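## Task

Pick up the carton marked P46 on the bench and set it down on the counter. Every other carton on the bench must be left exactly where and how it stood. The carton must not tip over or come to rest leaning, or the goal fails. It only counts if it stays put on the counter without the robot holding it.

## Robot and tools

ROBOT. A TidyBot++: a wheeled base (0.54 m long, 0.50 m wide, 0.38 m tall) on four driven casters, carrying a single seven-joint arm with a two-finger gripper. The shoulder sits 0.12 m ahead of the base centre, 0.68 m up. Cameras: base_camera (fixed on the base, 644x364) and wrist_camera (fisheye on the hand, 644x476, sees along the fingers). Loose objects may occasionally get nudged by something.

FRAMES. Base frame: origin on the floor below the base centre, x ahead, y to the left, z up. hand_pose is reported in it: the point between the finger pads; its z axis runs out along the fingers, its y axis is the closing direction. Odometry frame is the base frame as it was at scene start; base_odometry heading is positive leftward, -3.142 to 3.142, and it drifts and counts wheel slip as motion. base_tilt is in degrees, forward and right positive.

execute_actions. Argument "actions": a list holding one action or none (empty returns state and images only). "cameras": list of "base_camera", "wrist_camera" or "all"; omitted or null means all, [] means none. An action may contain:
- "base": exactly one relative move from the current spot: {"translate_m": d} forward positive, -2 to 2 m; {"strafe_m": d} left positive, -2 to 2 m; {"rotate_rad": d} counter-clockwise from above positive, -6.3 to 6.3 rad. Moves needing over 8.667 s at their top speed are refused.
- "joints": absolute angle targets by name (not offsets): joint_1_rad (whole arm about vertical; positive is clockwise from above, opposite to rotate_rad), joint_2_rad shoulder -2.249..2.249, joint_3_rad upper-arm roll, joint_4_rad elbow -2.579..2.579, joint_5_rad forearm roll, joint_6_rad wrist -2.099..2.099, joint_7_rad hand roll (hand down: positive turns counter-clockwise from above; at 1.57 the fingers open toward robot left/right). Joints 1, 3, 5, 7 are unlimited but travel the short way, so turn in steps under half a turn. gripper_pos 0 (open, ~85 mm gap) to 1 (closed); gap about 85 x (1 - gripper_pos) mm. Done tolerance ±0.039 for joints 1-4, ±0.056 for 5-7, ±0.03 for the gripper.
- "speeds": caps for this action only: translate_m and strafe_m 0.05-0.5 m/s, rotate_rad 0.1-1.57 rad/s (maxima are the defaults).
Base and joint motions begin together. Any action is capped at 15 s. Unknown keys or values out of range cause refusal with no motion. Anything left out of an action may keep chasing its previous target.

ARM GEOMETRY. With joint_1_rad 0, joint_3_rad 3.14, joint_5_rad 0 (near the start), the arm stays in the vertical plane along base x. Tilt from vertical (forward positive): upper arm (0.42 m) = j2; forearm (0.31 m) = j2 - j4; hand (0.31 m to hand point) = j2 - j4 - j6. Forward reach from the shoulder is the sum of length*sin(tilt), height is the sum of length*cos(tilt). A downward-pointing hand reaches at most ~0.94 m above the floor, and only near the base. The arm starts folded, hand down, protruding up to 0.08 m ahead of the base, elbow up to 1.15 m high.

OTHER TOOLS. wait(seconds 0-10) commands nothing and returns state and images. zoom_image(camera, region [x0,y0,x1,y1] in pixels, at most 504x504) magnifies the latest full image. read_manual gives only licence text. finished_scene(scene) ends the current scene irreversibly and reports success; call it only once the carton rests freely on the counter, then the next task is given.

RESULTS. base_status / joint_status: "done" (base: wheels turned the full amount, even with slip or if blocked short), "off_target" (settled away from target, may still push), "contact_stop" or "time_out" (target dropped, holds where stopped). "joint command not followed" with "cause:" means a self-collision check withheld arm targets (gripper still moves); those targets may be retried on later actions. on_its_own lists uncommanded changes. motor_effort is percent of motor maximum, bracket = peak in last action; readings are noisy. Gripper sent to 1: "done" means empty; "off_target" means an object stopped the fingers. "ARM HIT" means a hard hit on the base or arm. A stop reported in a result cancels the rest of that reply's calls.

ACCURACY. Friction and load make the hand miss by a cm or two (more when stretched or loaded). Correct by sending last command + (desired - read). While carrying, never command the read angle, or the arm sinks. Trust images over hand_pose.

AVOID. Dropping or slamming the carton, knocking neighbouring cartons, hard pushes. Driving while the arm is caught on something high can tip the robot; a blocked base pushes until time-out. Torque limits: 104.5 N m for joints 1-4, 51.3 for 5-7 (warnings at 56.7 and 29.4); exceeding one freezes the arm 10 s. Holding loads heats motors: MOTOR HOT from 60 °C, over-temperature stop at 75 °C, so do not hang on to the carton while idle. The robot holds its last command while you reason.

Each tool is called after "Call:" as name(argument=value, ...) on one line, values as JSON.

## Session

Call:
execute_actions(actions=[])

Scene clock: 0.00 s.
base_odometry: x=+0.000 y=+0.000 heading=+0.000 (m, m, rad; odometry frame)
base_tilt: forward=-0.4 right=-1.0 (deg)
base_status: not commanded
joint_positions: joint_1_rad=-0.014 joint_2_rad=-0.365 joint_3_rad=+3.137 joint_4_rad=-2.539 joint_5_rad=+0.027 joint_6_rad=-0.852 joint_7_rad=+1.514 gripper_pos=+0.000
joint_status: not commanded
motor_effort: joint_1_rad=+1 joint_2_rad=-1 joint_3_rad=+0 joint_4_rad=+13 joint_5_rad=+0 joint_6_rad=-1 joint_7_rad=+0 (%)
hand_pose: x=+0.2637 y=-0.0024 z=+0.5875 quat_wxyz=(+0.009, +0.998, -0.011, +0.058) (m; base frame)
pictures: base_camera, wrist_camera
Images, in order (width x height): base_camera 644x364, wrist_camera 644x476.

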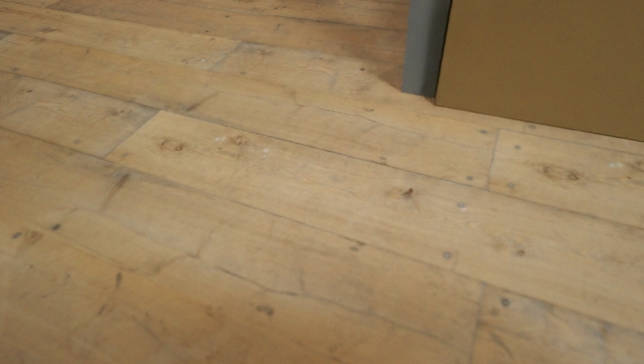

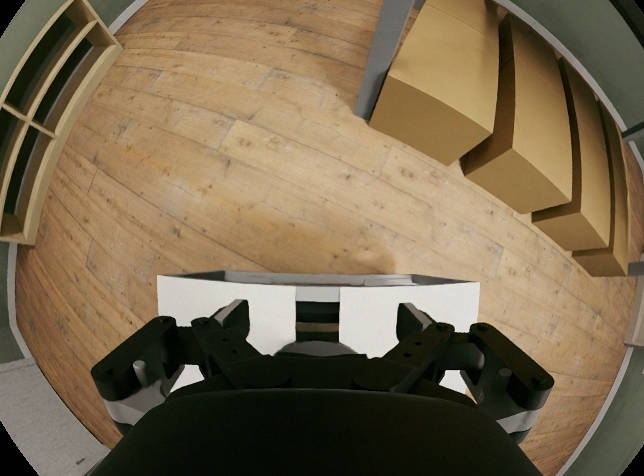

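Call:
execute_actions(actions=[{"joints":{"joint_1_rad":0.2,"joint_2_rad":-0.2,"joint_4_rad":-0.6,"joint_6_rad":-1.7}}], cameras=["wrist_camera"])

Scene clock: 9.60 s.
base_odometry: x=+0.000 y=+0.000 heading=+0.000 (m, m, rad; odometry frame)
base_tilt: forward=-0.4 right=-1.1 (deg)
base_status: not commanded
joint_positions: joint_1_rad=+0.174 joint_2_rad=-0.229 joint_3_rad=+3.137 joint_4_rad=-0.622 joint_5_rad=+0.027 joint_6_rad=-1.671 joint_7_rad=+1.514 gripper_pos=+0.000
joint_status: all done
motor_effort: joint_1_rad=+0(1) joint_2_rad=-4(10) joint_3_rad=+1(1) joint_4_rad=+12(22) joint_5_rad=+0(1) joint_6_rad=+8(8) joint_7_rad=+1(0) (%)
hand_pose: x=+0.4126 y=-0.0565 z=+1.2346 quat_wxyz=(+0.040, +0.852, -0.104, +0.512) (m; base frame)
pictures: wrist_camera
Images, in order (width x height): wrist_camera 644x476.

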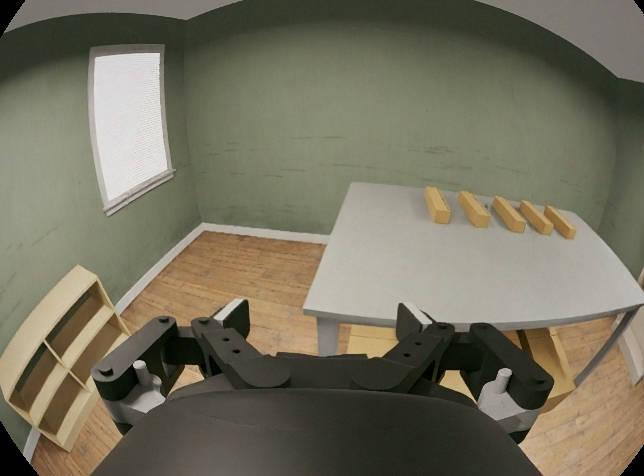

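Call:
execute_actions(actions=[{"base":{"rotate_rad":-1.93},"joints":{"joint_1_rad":0.0}}])

Call:
execute_actions(actions=[{"base":{"translate_m":-0.72},"joints":{"joint_1_rad":-1.5}}])

Scene clock: 23.17 s.
base_odometry: x=+0.000 y=+0.000 heading=-1.929 (m, m, rad; odometry frame)
base_tilt: forward=-0.3 right=-1.1 (deg)
base_status: done
joint_positions: joint_1_rad=+0.022 joint_2_rad=-0.216 joint_3_rad=+3.137 joint_4_rad=-0.622 joint_5_rad=+0.027 joint_6_rad=-1.672 joint_7_rad=+1.514 gripper_pos=+0.000
joint_status: all done
motor_effort: joint_1_rad=+0(1) joint_2_rad=-4(7) joint_3_rad=+0(2) joint_4_rad=+13(14) joint_5_rad=+0(1) joint_6_rad=+8(8) joint_7_rad=+0(1) (%)
hand_pose: x=+0.4249 y=-0.0116 z=+1.2306 quat_wxyz=(+0.001, +0.861, -0.039, +0.507) (m; base frame)
pictures: base_camera, wrist_camera
Images, in order (width x height): base_camera 644x364, wrist_camera 644x476.

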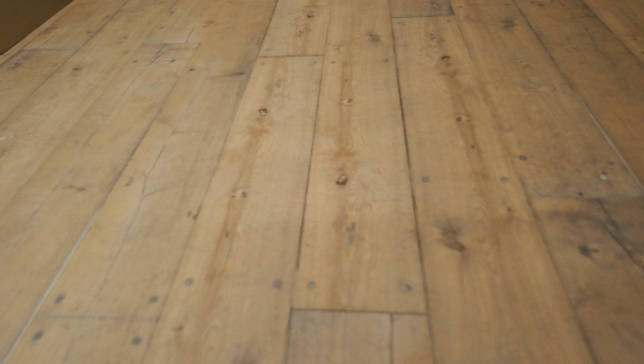

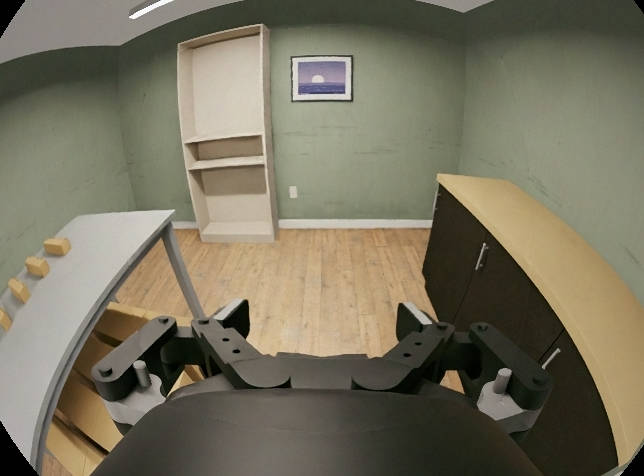

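Scene clock: 25.97 s.
base_odometry: x=+0.254 y=+0.674 heading=-1.930 (m, m, rad; odometry frame)
base_tilt: forward=-0.3 right=-1.0 (deg)
base_status: done
joint_positions: joint_1_rad=-1.477 joint_2_rad=-0.209 joint_3_rad=+3.137 joint_4_rad=-0.622 joint_5_rad=+0.027 joint_6_rad=-1.672 joint_7_rad=+1.514 gripper_pos=+0.000
joint_status: all done
motor_effort: joint_1_rad=+0(0) joint_2_rad=-5(9) joint_3_rad=+1(2) joint_4_rad=+13(14) joint_5_rad=+0(1) joint_6_rad=+8(8) joint_7_rad=+1(1) (%)
hand_pose: x=+0.1531 y=+0.3082 z=+1.2283 quat_wxyz=(-0.342, +0.659, +0.559, +0.370) (m; base frame)
pictures: base_camera, wrist_camera
Images, in order (width x height): base_camera 644x364, wrist_camera 644x476.

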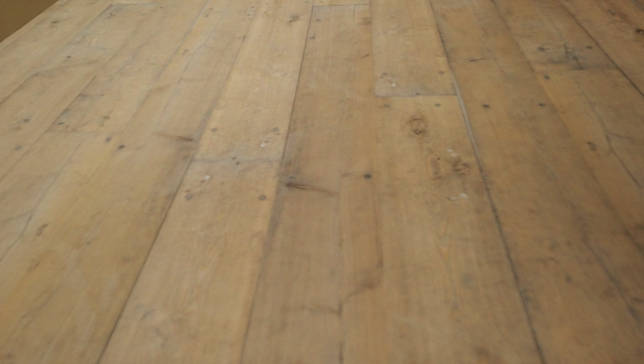

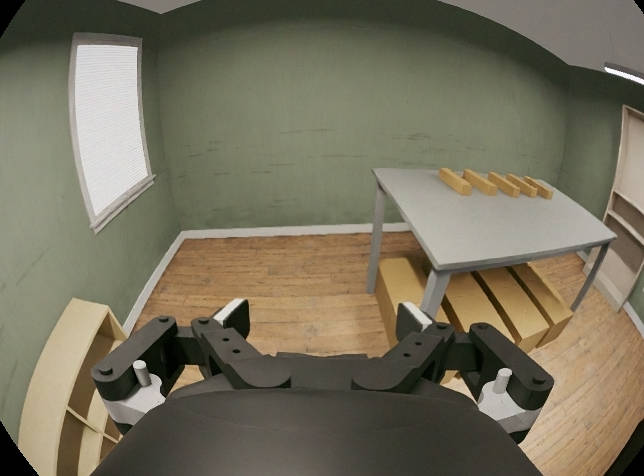

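Call:
execute_actions(actions=[{"base":{"strafe_m":1.95},"joints":{"joint_1_rad":0.0}}])

Scene clock: 37.33 s.
base_odometry: x=+2.080 y=-0.011 heading=-1.930 (m, m, rad; odometry frame)
base_tilt: forward=-0.3 right=-1.1 (deg)
base_status: done
joint_positions: joint_1_rad=-0.024 joint_2_rad=-0.209 joint_3_rad=+3.137 joint_4_rad=-0.620 joint_5_rad=+0.027 joint_6_rad=-1.674 joint_7_rad=+1.514 gripper_pos=+0.000
joint_status: all done
motor_effort: joint_1_rad=+0(0) joint_2_rad=-5(7) joint_3_rad=+1(1) joint_4_rad=+13(14) joint_5_rad=+0(1) joint_6_rad=+8(9) joint_7_rad=+1(1) (%)
hand_pose: x=+0.4286 y=+0.0026 z=+1.2285 quat_wxyz=(-0.010, +0.863, -0.020, +0.504) (m; base frame)
pictures: base_camera, wrist_camera
Images, in order (width x height): base_camera 644x364, wrist_camera 644x476.

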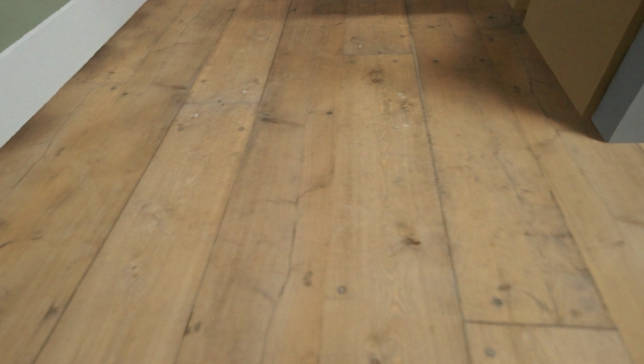

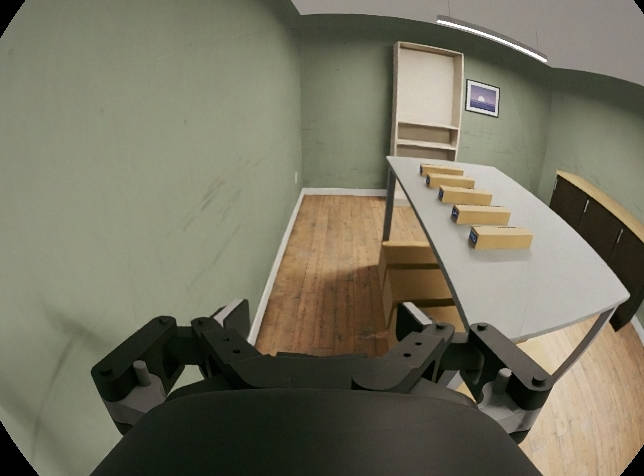

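Call:
execute_actions(actions=[{"base":{"translate_m":1.2},"joints":{"joint_1_rad":1.57,"joint_2_rad":-0.4,"joint_4_rad":-0.8,"joint_6_rad":-2.0,"joint_7_rad":1.57,"joint_5_rad":0.0,"joint_3_rad":3.14}}])

Scene clock: 46.40 s.
base_odometry: x=+1.659 y=-1.135 heading=-1.930 (m, m, rad; odometry frame)
base_tilt: forward=-0.3 right=-1.1 (deg)
base_status: done
joint_positions: joint_1_rad=+1.546 joint_2_rad=-0.371 joint_3_rad=+3.137 joint_4_rad=-0.773 joint_5_rad=+0.021 joint_6_rad=-1.972 joint_7_rad=+1.525 gripper_pos=+0.000
joint_status: all done
motor_effort: joint_1_rad=-1(1) joint_2_rad=+3(3) joint_3_rad=+1(1) joint_4_rad=+12(13) joint_5_rad=+0(2) joint_6_rad=+7(9) joint_7_rad=+0(0) (%)
hand_pose: x=+0.1206 y=-0.1865 z=+1.1393 quat_wxyz=(+0.261, +0.645, -0.666, +0.269) (m; base frame)
pictures: base_camera, wrist_camera
Images, in order (width x height): base_camera 644x364, wrist_camera 644x476.

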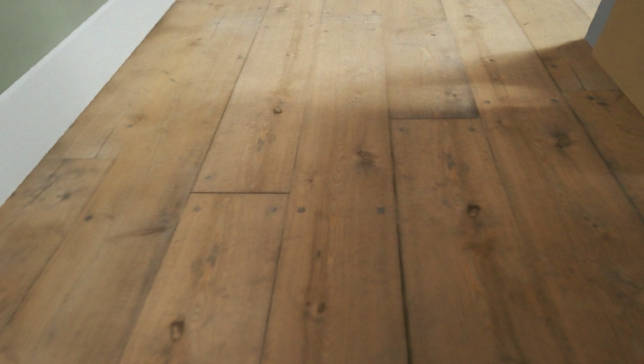

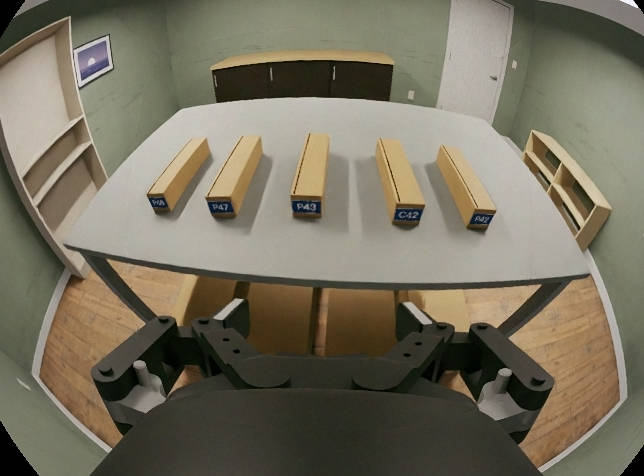

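Call:
zoom_image(camera="wrist_camera", region=[140,180,340,230])

Call:
execute_actions(actions=[{"base":{"rotate_rad":-0.08}}])

Region (140, 180, 340, 230) of wrist_camera's 644x476 image, scaled by 2.520; it fills the top 126 rows of this view, and the rest is white.

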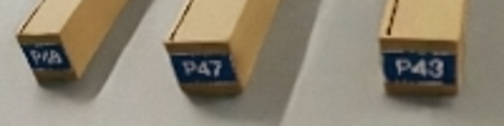

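Scene clock: 53.33 s.
base_odometry: x=+1.659 y=-1.135 heading=-2.009 (m, m, rad; odometry frame)
base_tilt: forward=-0.4 right=-1.0 (deg)
base_status: done
joint_positions: joint_1_rad=+1.546 joint_2_rad=-0.376 joint_3_rad=+3.137 joint_4_rad=-0.775 joint_5_rad=+0.021 joint_6_rad=-1.972 joint_7_rad=+1.525 gripper_pos=+0.000
joint_status: not commanded
motor_effort: joint_1_rad=+0(0) joint_2_rad=+3(5) joint_3_rad=+1(1) joint_4_rad=+12(12) joint_5_rad=+0(0) joint_6_rad=+7(7) joint_7_rad=+0(1) (%)
hand_pose: x=+0.1205 y=-0.1846 z=+1.1394 quat_wxyz=(+0.262, +0.645, -0.666, +0.270) (m; base frame)
pictures: base_camera, wrist_camera
Images, in order (width x height): base_camera 644x364, wrist_camera 644x476.

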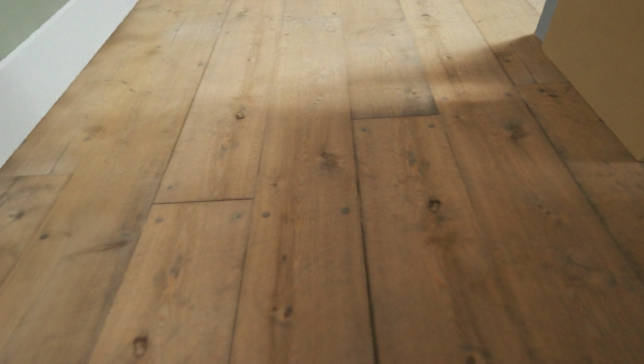

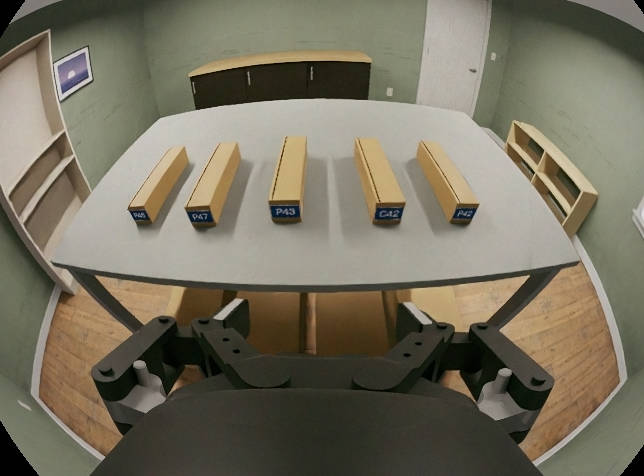

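Call:
execute_actions(actions=[{"base":{"translate_m":0.48}}], cameras=[])

Call:
execute_actions(actions=[{"base":{"strafe_m":-0.11}}])

Scene clock: 64.03 s.
base_odometry: x=+1.454 y=-1.569 heading=-2.010 (m, m, rad; odometry frame)
base_tilt: forward=-0.3 right=-1.0 (deg)
base_status: done
joint_positions: joint_1_rad=+1.547 joint_2_rad=-0.376 joint_3_rad=+3.137 joint_4_rad=-0.775 joint_5_rad=+0.020 joint_6_rad=-1.972 joint_7_rad=+1.525 gripper_pos=+0.000
joint_status: not commanded
motor_effort: joint_1_rad=-1(0) joint_2_rad=+3(4) joint_3_rad=+1(2) joint_4_rad=+12(12) joint_5_rad=+0(1) joint_6_rad=+7(7) joint_7_rad=+0(0) (%)
hand_pose: x=+0.1207 y=-0.1845 z=+1.1394 quat_wxyz=(+0.261, +0.645, -0.666, +0.270) (m; base frame)
pictures: none
No camera images: the call's "cameras" was empty. Leave "cameras" out to get every camera's image.

Scene clock: 66.90 s.
base_odometry: x=+1.357 y=-1.524 heading=-2.009 (m, m, rad; odometry frame)
base_tilt: forward=-0.4 right=-1.1 (deg)
base_status: strafe_m time_out (by the wheels' count: -0.108 of -0.110)
joint_positions: joint_1_rad=+1.547 joint_2_rad=-0.386 joint_3_rad=+3.137 joint_4_rad=-0.782 joint_5_rad=+0.020 joint_6_rad=-1.975 joint_7_rad=+1.526 gripper_pos=+0.000
joint_status: not commanded
motor_effort: joint_1_rad=+0(1) joint_2_rad=+3(8) joint_3_rad=+0(1) joint_4_rad=+12(14) joint_5_rad=+0(1) joint_6_rad=+7(7) joint_7_rad=+0(1) (%)
hand_pose: x=+0.1206 y=-0.1798 z=+1.1384 quat_wxyz=(+0.262, +0.645, -0.665, +0.270) (m; base frame)
pictures: base_camera, wrist_camera
Images, in order (width x height): base_camera 644x364, wrist_camera 644x476.

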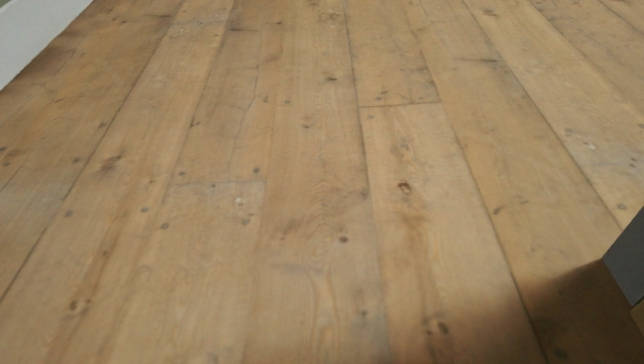

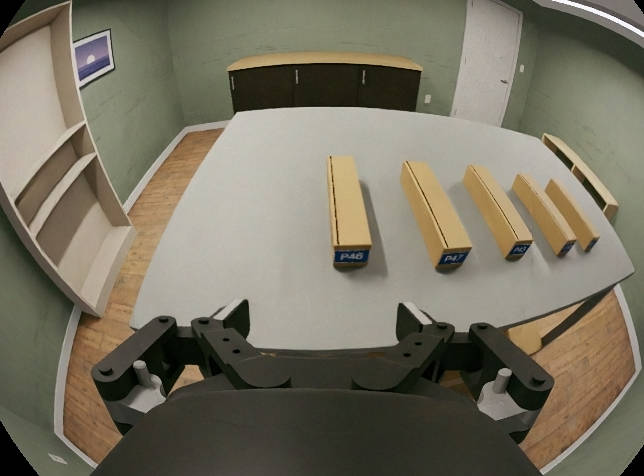

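Call:
execute_actions(actions=[{"base":{"strafe_m":0.025}}], cameras=[])

Call:
execute_actions(actions=[{"base":{"translate_m":-0.04},"joints":{"joint_1_rad":1.6,"joint_2_rad":0.05,"joint_4_rad":-0.93,"joint_6_rad":-1.33,"joint_7_rad":1.62,"joint_5_rad":-0.02}}])

Scene clock: 74.73 s.
base_odometry: x=+1.380 y=-1.534 heading=-2.009 (m, m, rad; odometry frame)
base_tilt: forward=-0.4 right=-1.0 (deg)
base_status: done
joint_positions: joint_1_rad=+1.547 joint_2_rad=-0.400 joint_3_rad=+3.137 joint_4_rad=-0.782 joint_5_rad=+0.020 joint_6_rad=-1.975 joint_7_rad=+1.526 gripper_pos=+0.000
joint_status: not commanded
motor_effort: joint_1_rad=-1(0) joint_2_rad=+4(9) joint_3_rad=+0(1) joint_4_rad=+12(13) joint_5_rad=+0(0) joint_6_rad=+7(7) joint_7_rad=+1(1) (%)
hand_pose: x=+0.1204 y=-0.1735 z=+1.1407 quat_wxyz=(+0.266, +0.643, -0.664, +0.275) (m; base frame)
pictures: none
No camera images: the call's "cameras" was empty. Leave "cameras" out to get every camera's image.

Scene clock: 76.53 s.
base_odometry: x=+1.396 y=-1.498 heading=-2.009 (m, m, rad; odometry frame)
base_tilt: forward=-0.3 right=-1.0 (deg)
base_status: done
joint_positions: joint_1_rad=+1.574 joint_2_rad=+0.057 joint_3_rad=+3.137 joint_4_rad=-0.917 joint_5_rad=+0.006 joint_6_rad=-1.355 joint_7_rad=+1.576 gripper_pos=+0.000
joint_status: all done
motor_effort: joint_1_rad=+0(0) joint_2_rad=-21(27) joint_3_rad=+0(2) joint_4_rad=+20(22) joint_5_rad=+0(1) joint_6_rad=+7(8) joint_7_rad=+0(0) (%)
hand_pose: x=+0.1196 y=-0.5099 z=+1.0649 quat_wxyz=(+0.282, +0.651, -0.648, +0.277) (m; base frame)
pictures: base_camera, wrist_camera
Images, in order (width x height): base_camera 644x364, wrist_camera 644x476.

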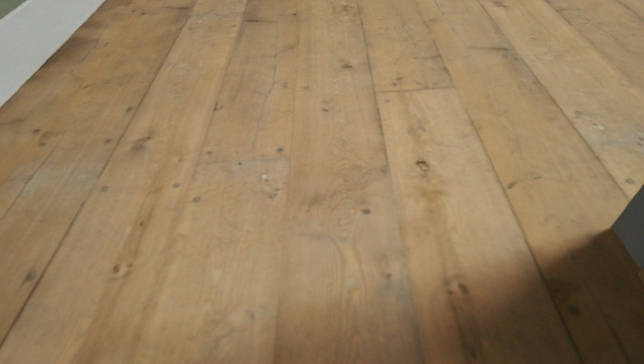

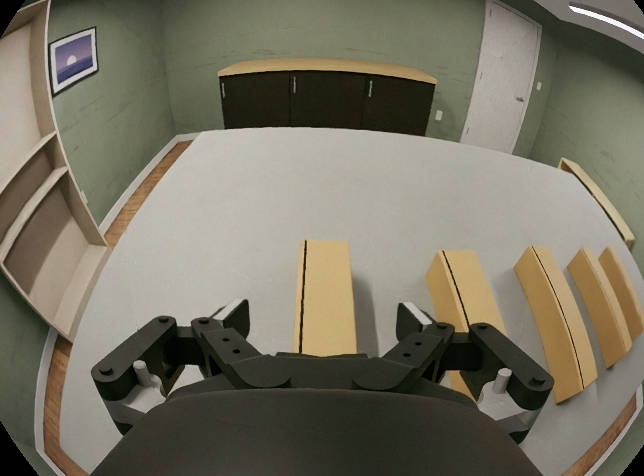

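Call:
execute_actions(actions=[{"joints":{"joint_2_rad":0.255,"joint_4_rad":-0.765,"joint_6_rad":-1.46}}], cameras=["wrist_camera"])

Scene clock: 83.33 s.
base_odometry: x=+1.396 y=-1.498 heading=-2.009 (m, m, rad; odometry frame)
base_tilt: forward=-0.4 right=-1.0 (deg)
base_status: not commanded
joint_positions: joint_1_rad=+1.574 joint_2_rad=+0.249 joint_3_rad=+3.137 joint_4_rad=-0.789 joint_5_rad=+0.006 joint_6_rad=-1.433 joint_7_rad=+1.576 gripper_pos=+0.000
joint_status: all done
motor_effort: joint_1_rad=+0(1) joint_2_rad=-29(33) joint_3_rad=+0(0) joint_4_rad=+20(22) joint_5_rad=+0(0) joint_6_rad=+6(7) joint_7_rad=+0(1) (%)
hand_pose: x=+0.1193 y=-0.5678 z=+1.0056 quat_wxyz=(+0.235, +0.669, -0.666, +0.231) (m; base frame)
pictures: wrist_camera
Images, in order (width x height): wrist_camera 644x476.

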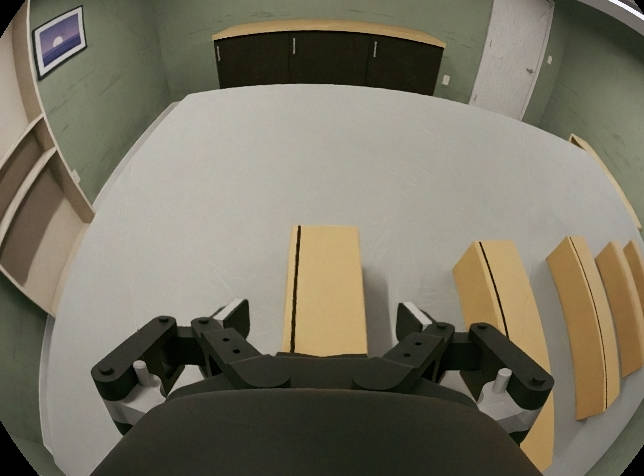

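Centred (282–367 → 324).

Call:
execute_actions(actions=[{"joints":{"joint_2_rad":0.15,"joint_4_rad":-1.11,"joint_6_rad":-1.28}}], cameras=["wrist_camera"])

Scene clock: 87.37 s.
base_odometry: x=+1.396 y=-1.498 heading=-2.009 (m, m, rad; odometry frame)
base_tilt: forward=-0.4 right=-1.0 (deg)
base_status: not commanded
joint_positions: joint_1_rad=+1.574 joint_2_rad=+0.176 joint_3_rad=+3.137 joint_4_rad=-1.083 joint_5_rad=+0.006 joint_6_rad=-1.305 joint_7_rad=+1.576 gripper_pos=+0.000
joint_status: all done
motor_effort: joint_1_rad=+0(0) joint_2_rad=-27(29) joint_3_rad=+0(0) joint_4_rad=+21(22) joint_5_rad=+0(0) joint_6_rad=+6(7) joint_7_rad=+0(1) (%)
hand_pose: x=+0.1195 y=-0.5428 z=+0.9320 quat_wxyz=(+0.204, +0.680, -0.675, +0.200) (m; base frame)
pictures: wrist_camera
Images, in order (width x height): wrist_camera 644x476.

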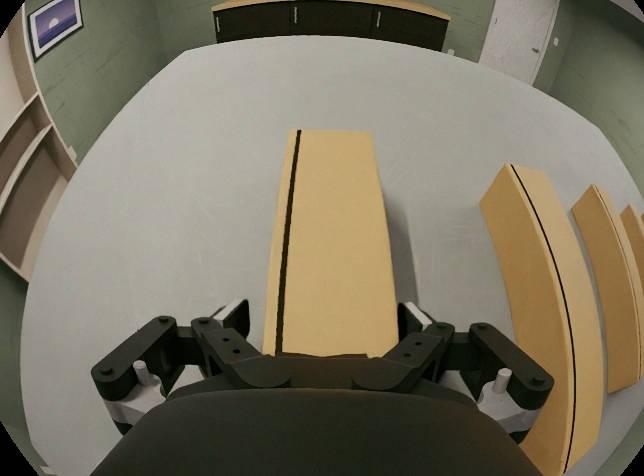

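Call:
execute_actions(actions=[{"joints":{"gripper_pos":1}}], cameras=[])

Call:
execute_actions(actions=[{"joints":{"joint_2_rad":0.03,"joint_4_rad":-1.0,"joint_6_rad":-1.51}}], cameras=["wrist_camera"])

Scene clock: 91.47 s.
base_odometry: x=+1.396 y=-1.498 heading=-2.009 (m, m, rad; odometry frame)
base_tilt: forward=-0.4 right=-1.0 (deg)
base_status: not commanded
joint_positions: joint_1_rad=+1.575 joint_2_rad=+0.159 joint_3_rad=+3.137 joint_4_rad=-1.094 joint_5_rad=+0.004 joint_6_rad=-1.296 joint_7_rad=+1.576 gripper_pos=+0.344
joint_status: gripper_pos off_target (ended at +0.344, target +1.000)
motor_effort: joint_1_rad=-1(1) joint_2_rad=-27(28) joint_3_rad=+0(1) joint_4_rad=+22(22) joint_5_rad=+0(1) joint_6_rad=+6(6) joint_7_rad=+0(0) (%)
hand_pose: x=+0.1194 y=-0.5389 z=+0.9373 quat_wxyz=(+0.208, +0.678, -0.674, +0.205) (m; base frame)
pictures: none
No camera images: the call's "cameras" was empty. Leave "cameras" out to get every camera's image.

Scene clock: 92.57 s.
base_odometry: x=+1.396 y=-1.498 heading=-2.009 (m, m, rad; odometry frame)
base_tilt: forward=-0.3 right=-1.0 (deg)
base_status: not commanded
joint_positions: joint_1_rad=+1.575 joint_2_rad=+0.035 joint_3_rad=+3.137 joint_4_rad=-1.018 joint_5_rad=+0.004 joint_6_rad=-1.489 joint_7_rad=+1.576 gripper_pos=+0.344
joint_status: all done
motor_effort: joint_1_rad=+0(1) joint_2_rad=-20(31) joint_3_rad=+0(0) joint_4_rad=+20(22) joint_5_rad=+0(0) joint_6_rad=+6(5) joint_7_rad=+0(1) (%)
hand_pose: x=+0.1195 y=-0.4635 z=+1.0007 quat_wxyz=(+0.211, +0.678, -0.674, +0.207) (m; base frame)
pictures: wrist_camera
Images, in order (width x height): wrist_camera 644x476.

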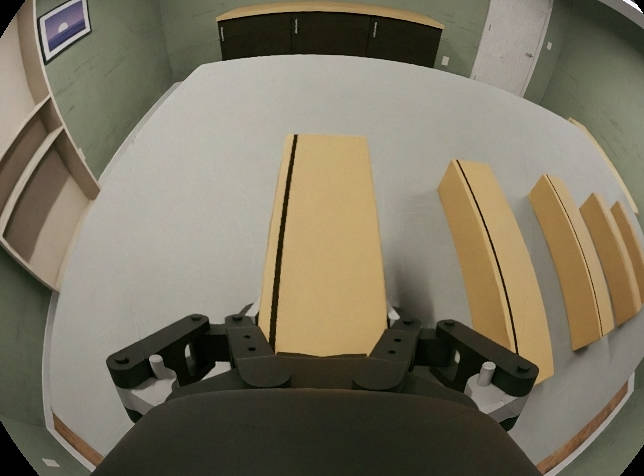

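Call:
execute_actions(actions=[{"joints":{"joint_2_rad":-0.15,"joint_6_rad":-1.63}}], cameras=[])

Call:
execute_actions(actions=[{"base":{"strafe_m":0.07},"joints":{"joint_1_rad":0.03}}], cameras=[])

Call:
execute_actions(actions=[{"base":{"translate_m":-0.9},"joints":{"joint_2_rad":-0.3,"joint_6_rad":-1.78}}])

Scene clock: 99.07 s.
base_odometry: x=+1.396 y=-1.498 heading=-2.009 (m, m, rad; odometry frame)
base_tilt: forward=-0.4 right=-1.0 (deg)
base_status: not commanded
joint_positions: joint_1_rad=+1.575 joint_2_rad=-0.147 joint_3_rad=+3.137 joint_4_rad=-1.017 joint_5_rad=+0.004 joint_6_rad=-1.607 joint_7_rad=+1.576 gripper_pos=+0.344
joint_status: all done
motor_effort: joint_1_rad=+0(0) joint_2_rad=-11(24) joint_3_rad=+0(0) joint_4_rad=+19(21) joint_5_rad=+0(0) joint_6_rad=+6(6) joint_7_rad=+0(1) (%)
hand_pose: x=+0.1197 y=-0.3708 z=+1.0555 quat_wxyz=(+0.233, +0.670, -0.667, +0.228) (m; base frame)
pictures: none
No camera images: the call's "cameras" was empty. Leave "cameras" out to get every camera's image.

Scene clock: 101.87 s.
base_odometry: x=+1.460 y=-1.528 heading=-2.009 (m, m, rad; odometry frame)
base_tilt: forward=-0.3 right=-1.1 (deg)
base_status: done
joint_positions: joint_1_rad=+0.053 joint_2_rad=-0.152 joint_3_rad=+3.137 joint_4_rad=-1.017 joint_5_rad=+0.003 joint_6_rad=-1.607 joint_7_rad=+1.576 gripper_pos=+0.344
joint_status: all done
motor_effort: joint_1_rad=+0(1) joint_2_rad=-12(17) joint_3_rad=+0(1) joint_4_rad=+18(19) joint_5_rad=+0(1) joint_6_rad=+6(7) joint_7_rad=-1(0) (%)
hand_pose: x=+0.4871 y=-0.0170 z=+1.0574 quat_wxyz=(+0.011, +0.944, -0.021, +0.328) (m; base frame)
pictures: none
No camera images: the call's "cameras" was empty. Leave "cameras" out to get every camera's image.

Scene clock: 105.03 s.
base_odometry: x=+1.842 y=-0.712 heading=-2.009 (m, m, rad; odometry frame)
base_tilt: forward=-0.4 right=-1.1 (deg)
base_status: done
joint_positions: joint_1_rad=+0.053 joint_2_rad=-0.289 joint_3_rad=+3.137 joint_4_rad=-1.017 joint_5_rad=+0.002 joint_6_rad=-1.756 joint_7_rad=+1.576 gripper_pos=+0.344
joint_status: all done
motor_effort: joint_1_rad=+0(0) joint_2_rad=-3(18) joint_3_rad=+1(1) joint_4_rad=+16(21) joint_5_rad=+0(1) joint_6_rad=+7(7) joint_7_rad=+1(1) (%)
hand_pose: x=+0.3981 y=-0.0123 z=+1.0733 quat_wxyz=(+0.010, +0.946, -0.020, +0.323) (m; base frame)
pictures: base_camera, wrist_camera
Images, in order (width x height): base_camera 644x364, wrist_camera 644x476.

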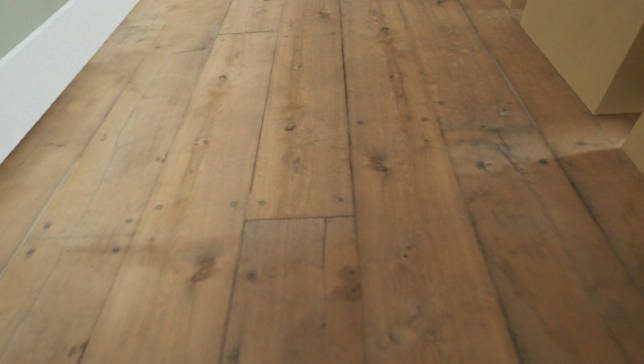

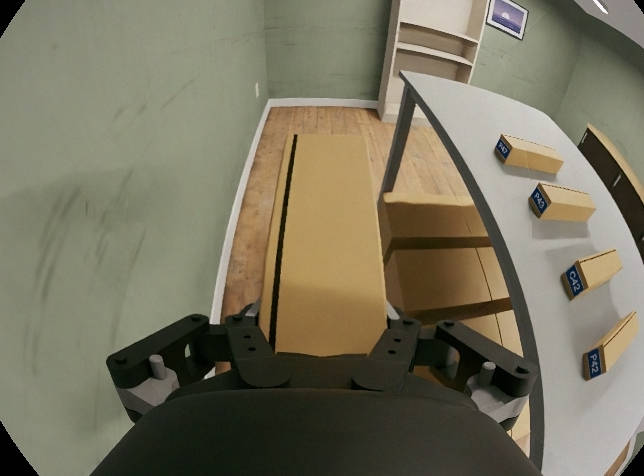

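Well centred. Continue.

Call:
execute_actions(actions=[{"base":{"translate_m":-0.75}}])

Scene clock: 111.47 s.
base_odometry: x=+2.160 y=-0.033 heading=-2.009 (m, m, rad; odometry frame)
base_tilt: forward=-0.4 right=-1.1 (deg)
base_status: done
joint_positions: joint_1_rad=+0.053 joint_2_rad=-0.292 joint_3_rad=+3.137 joint_4_rad=-1.017 joint_5_rad=+0.002 joint_6_rad=-1.757 joint_7_rad=+1.576 gripper_pos=+0.344
joint_status: not commanded
motor_effort: joint_1_rad=+0(0) joint_2_rad=-3(9) joint_3_rad=+0(1) joint_4_rad=+16(17) joint_5_rad=+0(0) joint_6_rad=+6(7) joint_7_rad=+1(1) (%)
hand_pose: x=+0.3967 y=-0.0122 z=+1.0741 quat_wxyz=(+0.010, +0.946, -0.020, +0.324) (m; base frame)
pictures: base_camera, wrist_camera
Images, in order (width x height): base_camera 644x364, wrist_camera 644x476.

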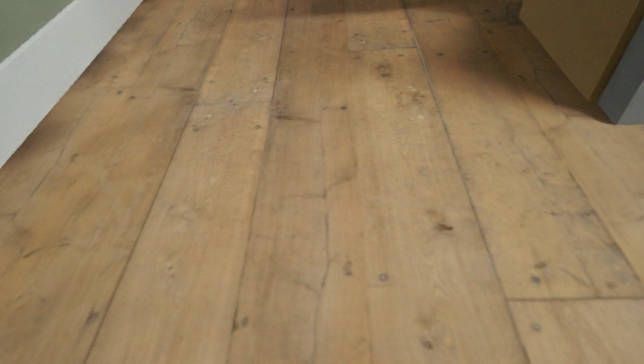

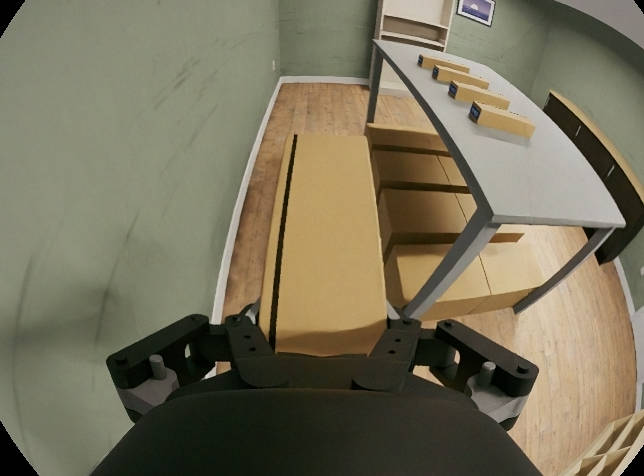

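Call:
execute_actions(actions=[{"base":{"strafe_m":-1.85},"joints":{"joint_1_rad":0.5}}])

Scene clock: 122.53 s.
base_odometry: x=+0.485 y=+0.753 heading=-2.009 (m, m, rad; odometry frame)
base_tilt: forward=-0.3 right=-1.1 (deg)
base_status: done
joint_positions: joint_1_rad=+0.477 joint_2_rad=-0.292 joint_3_rad=+3.137 joint_4_rad=-1.017 joint_5_rad=+0.000 joint_6_rad=-1.757 joint_7_rad=+1.576 gripper_pos=+0.344
joint_status: all done
motor_effort: joint_1_rad=-1(0) joint_2_rad=-5(7) joint_3_rad=+0(2) joint_4_rad=+17(17) joint_5_rad=+0(1) joint_6_rad=+6(6) joint_7_rad=+0(1) (%)
hand_pose: x=+0.3675 y=-0.1246 z=+1.0741 quat_wxyz=(+0.077, +0.920, -0.218, +0.315) (m; base frame)
pictures: base_camera, wrist_camera
Images, in order (width x height): base_camera 644x364, wrist_camera 644x476.

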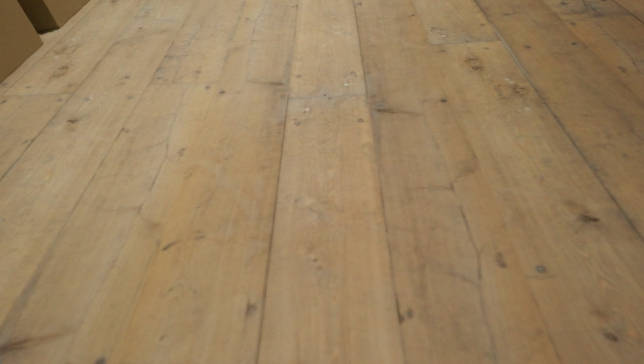

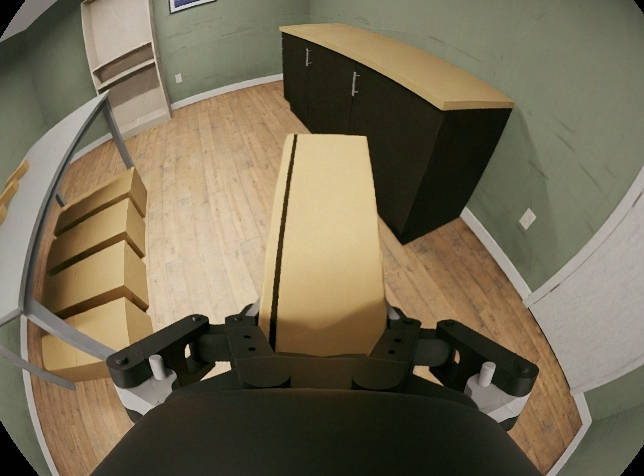

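Call:
execute_actions(actions=[{"base":{"translate_m":1.22},"joints":{"joint_1_rad":1.6}}], cameras=[])

Call:
execute_actions(actions=[{"base":{"strafe_m":-0.27},"joints":{"joint_2_rad":0.05,"joint_4_rad":-0.87,"joint_6_rad":-1.6}}])

Scene clock: 130.83 s.
base_odometry: x=-0.033 y=-0.352 heading=-2.010 (m, m, rad; odometry frame)
base_tilt: forward=-0.4 right=-1.1 (deg)
base_status: done
joint_positions: joint_1_rad=+1.576 joint_2_rad=-0.293 joint_3_rad=+3.137 joint_4_rad=-1.017 joint_5_rad=-0.001 joint_6_rad=-1.757 joint_7_rad=+1.576 gripper_pos=+0.344
joint_status: all done
motor_effort: joint_1_rad=-1(2) joint_2_rad=-5(6) joint_3_rad=+0(2) joint_4_rad=+16(17) joint_5_rad=+0(1) joint_6_rad=+6(7) joint_7_rad=+0(1) (%)
hand_pose: x=+0.1211 y=-0.2775 z=+1.0743 quat_wxyz=(+0.230, +0.671, -0.667, +0.228) (m; base frame)
pictures: none
No camera images: the call's "cameras" was empty. Leave "cameras" out to get every camera's image.

Scene clock: 132.67 s.
base_odometry: x=-0.278 y=-0.237 heading=-2.009 (m, m, rad; odometry frame)
base_tilt: forward=-0.3 right=-1.0 (deg)
base_status: done
joint_positions: joint_1_rad=+1.576 joint_2_rad=+0.072 joint_3_rad=+3.137 joint_4_rad=-0.897 joint_5_rad=-0.001 joint_6_rad=-1.623 joint_7_rad=+1.576 gripper_pos=+0.344
joint_status: all done
motor_effort: joint_1_rad=+0(0) joint_2_rad=-21(29) joint_3_rad=+0(1) joint_4_rad=+19(22) joint_5_rad=+0(0) joint_6_rad=+5(7) joint_7_rad=+0(1) (%)
hand_pose: x=+0.1204 y=-0.4518 z=+1.0138 quat_wxyz=(+0.192, +0.682, -0.679, +0.192) (m; base frame)
pictures: base_camera, wrist_camera
Images, in order (width x height): base_camera 644x364, wrist_camera 644x476.

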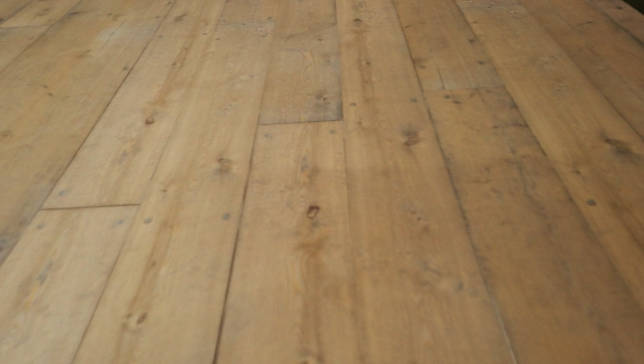

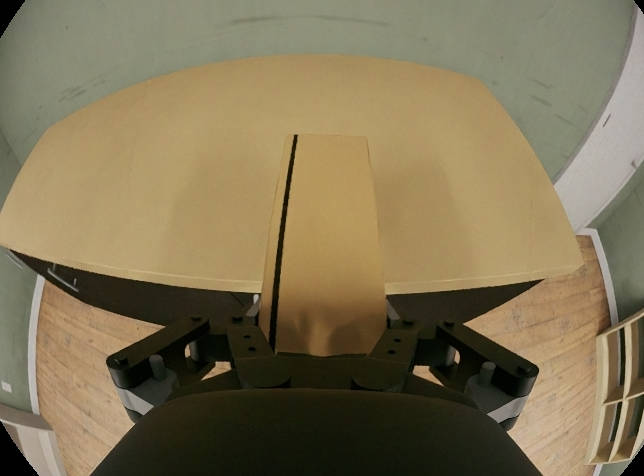

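Call:
execute_actions(actions=[{"base":{"strafe_m":-0.19}}], cameras=[])

Call:
execute_actions(actions=[{"joints":{"joint_2_rad":0.15,"joint_4_rad":-1.10,"joint_6_rad":-1.29}}])

Scene clock: 139.40 s.
base_odometry: x=-0.450 y=-0.157 heading=-2.008 (m, m, rad; odometry frame)
base_tilt: forward=-0.3 right=-1.0 (deg)
base_status: done
joint_positions: joint_1_rad=+1.576 joint_2_rad=+0.064 joint_3_rad=+3.137 joint_4_rad=-0.894 joint_5_rad=-0.001 joint_6_rad=-1.623 joint_7_rad=+1.576 gripper_pos=+0.344
joint_status: not commanded
motor_effort: joint_1_rad=+0(0) joint_2_rad=-22(28) joint_3_rad=+0(0) joint_4_rad=+19(20) joint_5_rad=+0(0) joint_6_rad=+6(6) joint_7_rad=+1(1) (%)
hand_pose: x=+0.1204 y=-0.4497 z=+1.0186 quat_wxyz=(+0.196, +0.681, -0.678, +0.195) (m; base frame)
pictures: none
No camera images: the call's "cameras" was empty. Leave "cameras" out to get every camera's image.

Scene clock: 140.70 s.
base_odometry: x=-0.450 y=-0.157 heading=-2.008 (m, m, rad; odometry frame)
base_tilt: forward=-0.3 right=-1.0 (deg)
base_status: not commanded
joint_positions: joint_1_rad=+1.576 joint_2_rad=+0.144 joint_3_rad=+3.137 joint_4_rad=-1.086 joint_5_rad=-0.001 joint_6_rad=-1.317 joint_7_rad=+1.576 gripper_pos=+0.344
joint_status: all done
motor_effort: joint_1_rad=+0(1) joint_2_rad=-27(30) joint_3_rad=+0(0) joint_4_rad=+21(22) joint_5_rad=+0(0) joint_6_rad=+6(6) joint_7_rad=+0(1) (%)
hand_pose: x=+0.1202 y=-0.5309 z=+0.9457 quat_wxyz=(+0.207, +0.678, -0.674, +0.207) (m; base frame)
pictures: base_camera, wrist_camera
Images, in order (width x height): base_camera 644x364, wrist_camera 644x476.

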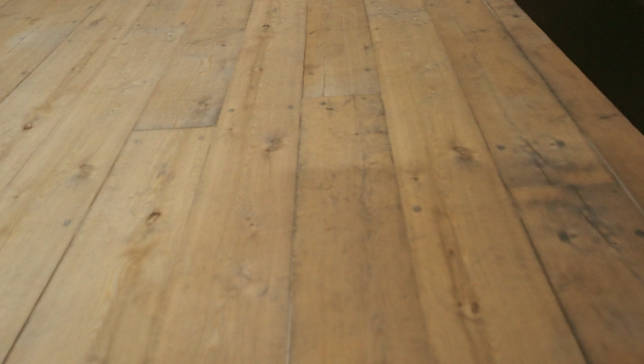

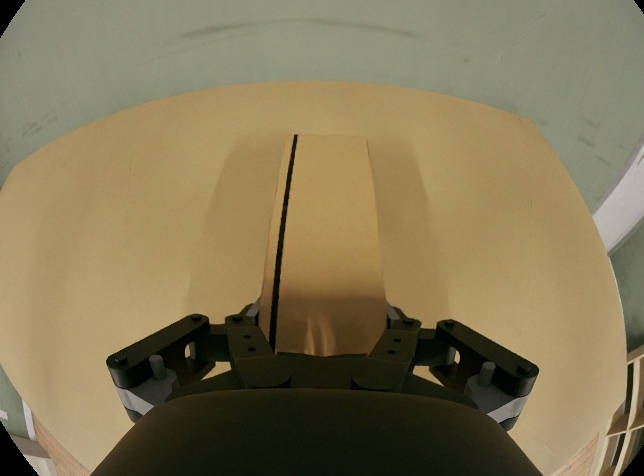

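Call:
execute_actions(actions=[{"joints":{"joint_2_rad":0.205,"joint_6_rad":-1.25}}], cameras=["wrist_camera"])

Scene clock: 143.93 s.
base_odometry: x=-0.450 y=-0.157 heading=-2.008 (m, m, rad; odometry frame)
base_tilt: forward=-0.3 right=-1.0 (deg)
base_status: not commanded
joint_positions: joint_1_rad=+1.576 joint_2_rad=+0.181 joint_3_rad=+3.137 joint_4_rad=-1.085 joint_5_rad=-0.001 joint_6_rad=-1.276 joint_7_rad=+1.577 gripper_pos=+0.344
joint_status: all done
motor_effort: joint_1_rad=+0(0) joint_2_rad=-23(30) joint_3_rad=+0(0) joint_4_rad=+18(22) joint_5_rad=+0(1) joint_6_rad=+6(7) joint_7_rad=+0(1) (%)
hand_pose: x=+0.1202 y=-0.5512 z=+0.9334 quat_wxyz=(+0.209, +0.677, -0.674, +0.209) (m; base frame)
pictures: wrist_camera
Images, in order (width x height): wrist_camera 644x476.

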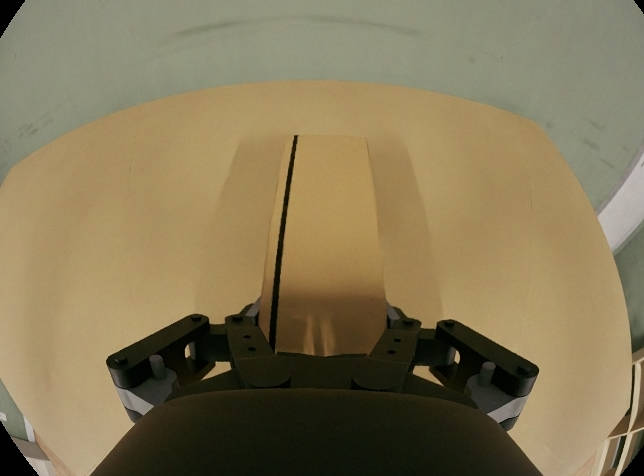

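Contact, as before.

Call:
execute_actions(actions=[{"joints":{"gripper_pos":0,"joint_2_rad":0.19}}], cameras=[])

Call:
execute_actions(actions=[{"joints":{"joint_2_rad":0.03,"joint_4_rad":-1.0,"joint_6_rad":-1.4}}], cameras=[])

Call:
execute_actions(actions=[{"joints":{"joint_2_rad":-0.4,"joint_4_rad":-1.1,"joint_6_rad":-1.6}}], cameras=["wrist_camera"])

Scene clock: 148.30 s.
base_odometry: x=-0.450 y=-0.157 heading=-2.008 (m, m, rad; odometry frame)
base_tilt: forward=-0.3 right=-1.0 (deg)
base_status: not commanded
joint_positions: joint_1_rad=+1.576 joint_2_rad=+0.180 joint_3_rad=+3.137 joint_4_rad=-1.085 joint_5_rad=-0.001 joint_6_rad=-1.274 joint_7_rad=+1.577 gripper_pos=+0.000
joint_status: all done
motor_effort: joint_1_rad=+0(0) joint_2_rad=-28(29) joint_3_rad=+0(0) joint_4_rad=+21(22) joint_5_rad=+0(0) joint_6_rad=+6(6) joint_7_rad=+0(1) (%)
hand_pose: x=+0.1202 y=-0.5515 z=+0.9335 quat_wxyz=(+0.210, +0.677, -0.674, +0.210) (m; base frame)
pictures: none
No camera images: the call's "cameras" was empty. Leave "cameras" out to get every camera's image.

Scene clock: 149.47 s.
base_odometry: x=-0.450 y=-0.157 heading=-2.008 (m, m, rad; odometry frame)
base_tilt: forward=-0.4 right=-1.0 (deg)
base_status: not commanded
joint_positions: joint_1_rad=+1.576 joint_2_rad=+0.031 joint_3_rad=+3.137 joint_4_rad=-1.015 joint_5_rad=-0.001 joint_6_rad=-1.373 joint_7_rad=+1.577 gripper_pos=+0.000
joint_status: all done
motor_effort: joint_1_rad=+0(0) joint_2_rad=-20(31) joint_3_rad=+0(0) joint_4_rad=+20(23) joint_5_rad=+0(0) joint_6_rad=+7(7) joint_7_rad=+1(1) (%)
hand_pose: x=+0.1204 y=-0.4908 z=+1.0261 quat_wxyz=(+0.250, +0.663, -0.660, +0.249) (m; base frame)
pictures: none
No camera images: the call's "cameras" was empty. Leave "cameras" out to get every camera's image.

Scene clock: 151.27 s.
base_odometry: x=-0.450 y=-0.157 heading=-2.008 (m, m, rad; odometry frame)
base_tilt: forward=-0.4 right=-1.0 (deg)
base_status: not commanded
joint_positions: joint_1_rad=+1.576 joint_2_rad=-0.399 joint_3_rad=+3.137 joint_4_rad=-1.074 joint_5_rad=-0.001 joint_6_rad=-1.574 joint_7_rad=+1.577 gripper_pos=+0.000
joint_status: all done
motor_effort: joint_1_rad=+0(0) joint_2_rad=+0(24) joint_3_rad=+1(1) joint_4_rad=+16(21) joint_5_rad=+0(0) joint_6_rad=+7(8) joint_7_rad=+1(1) (%)
hand_pose: x=+0.1213 y=-0.2755 z=+1.1195 quat_wxyz=(+0.306, +0.640, -0.636, +0.304) (m; base frame)
pictures: wrist_camera
Images, in order (width x height): wrist_camera 644x476.

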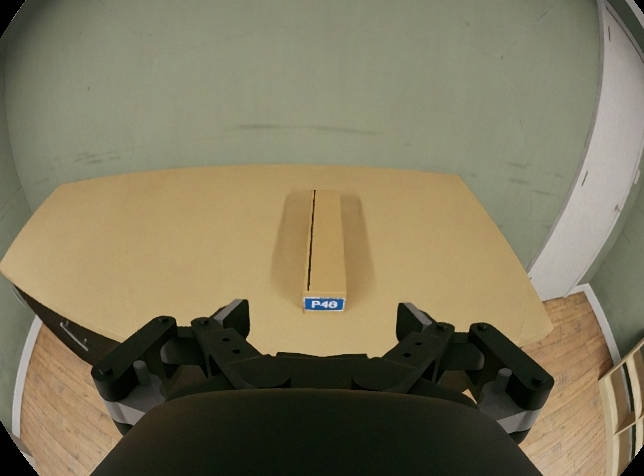

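Call:
zoom_image(camera="wrist_camera", region=[295,285,355,320])

Region (295, 285, 355, 320) of wrist_camera's 644x476 image, scaled by 8.400; it fills the top 294 rows of this view, and the rest is white.

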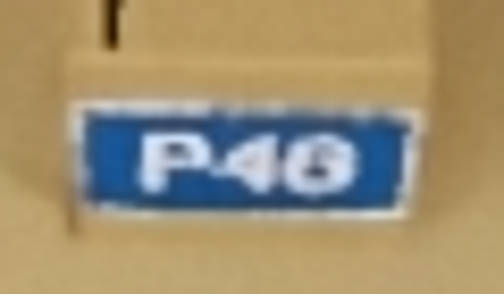

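Call:
finished_scene(scene=2)

The scene is finished: the task was done.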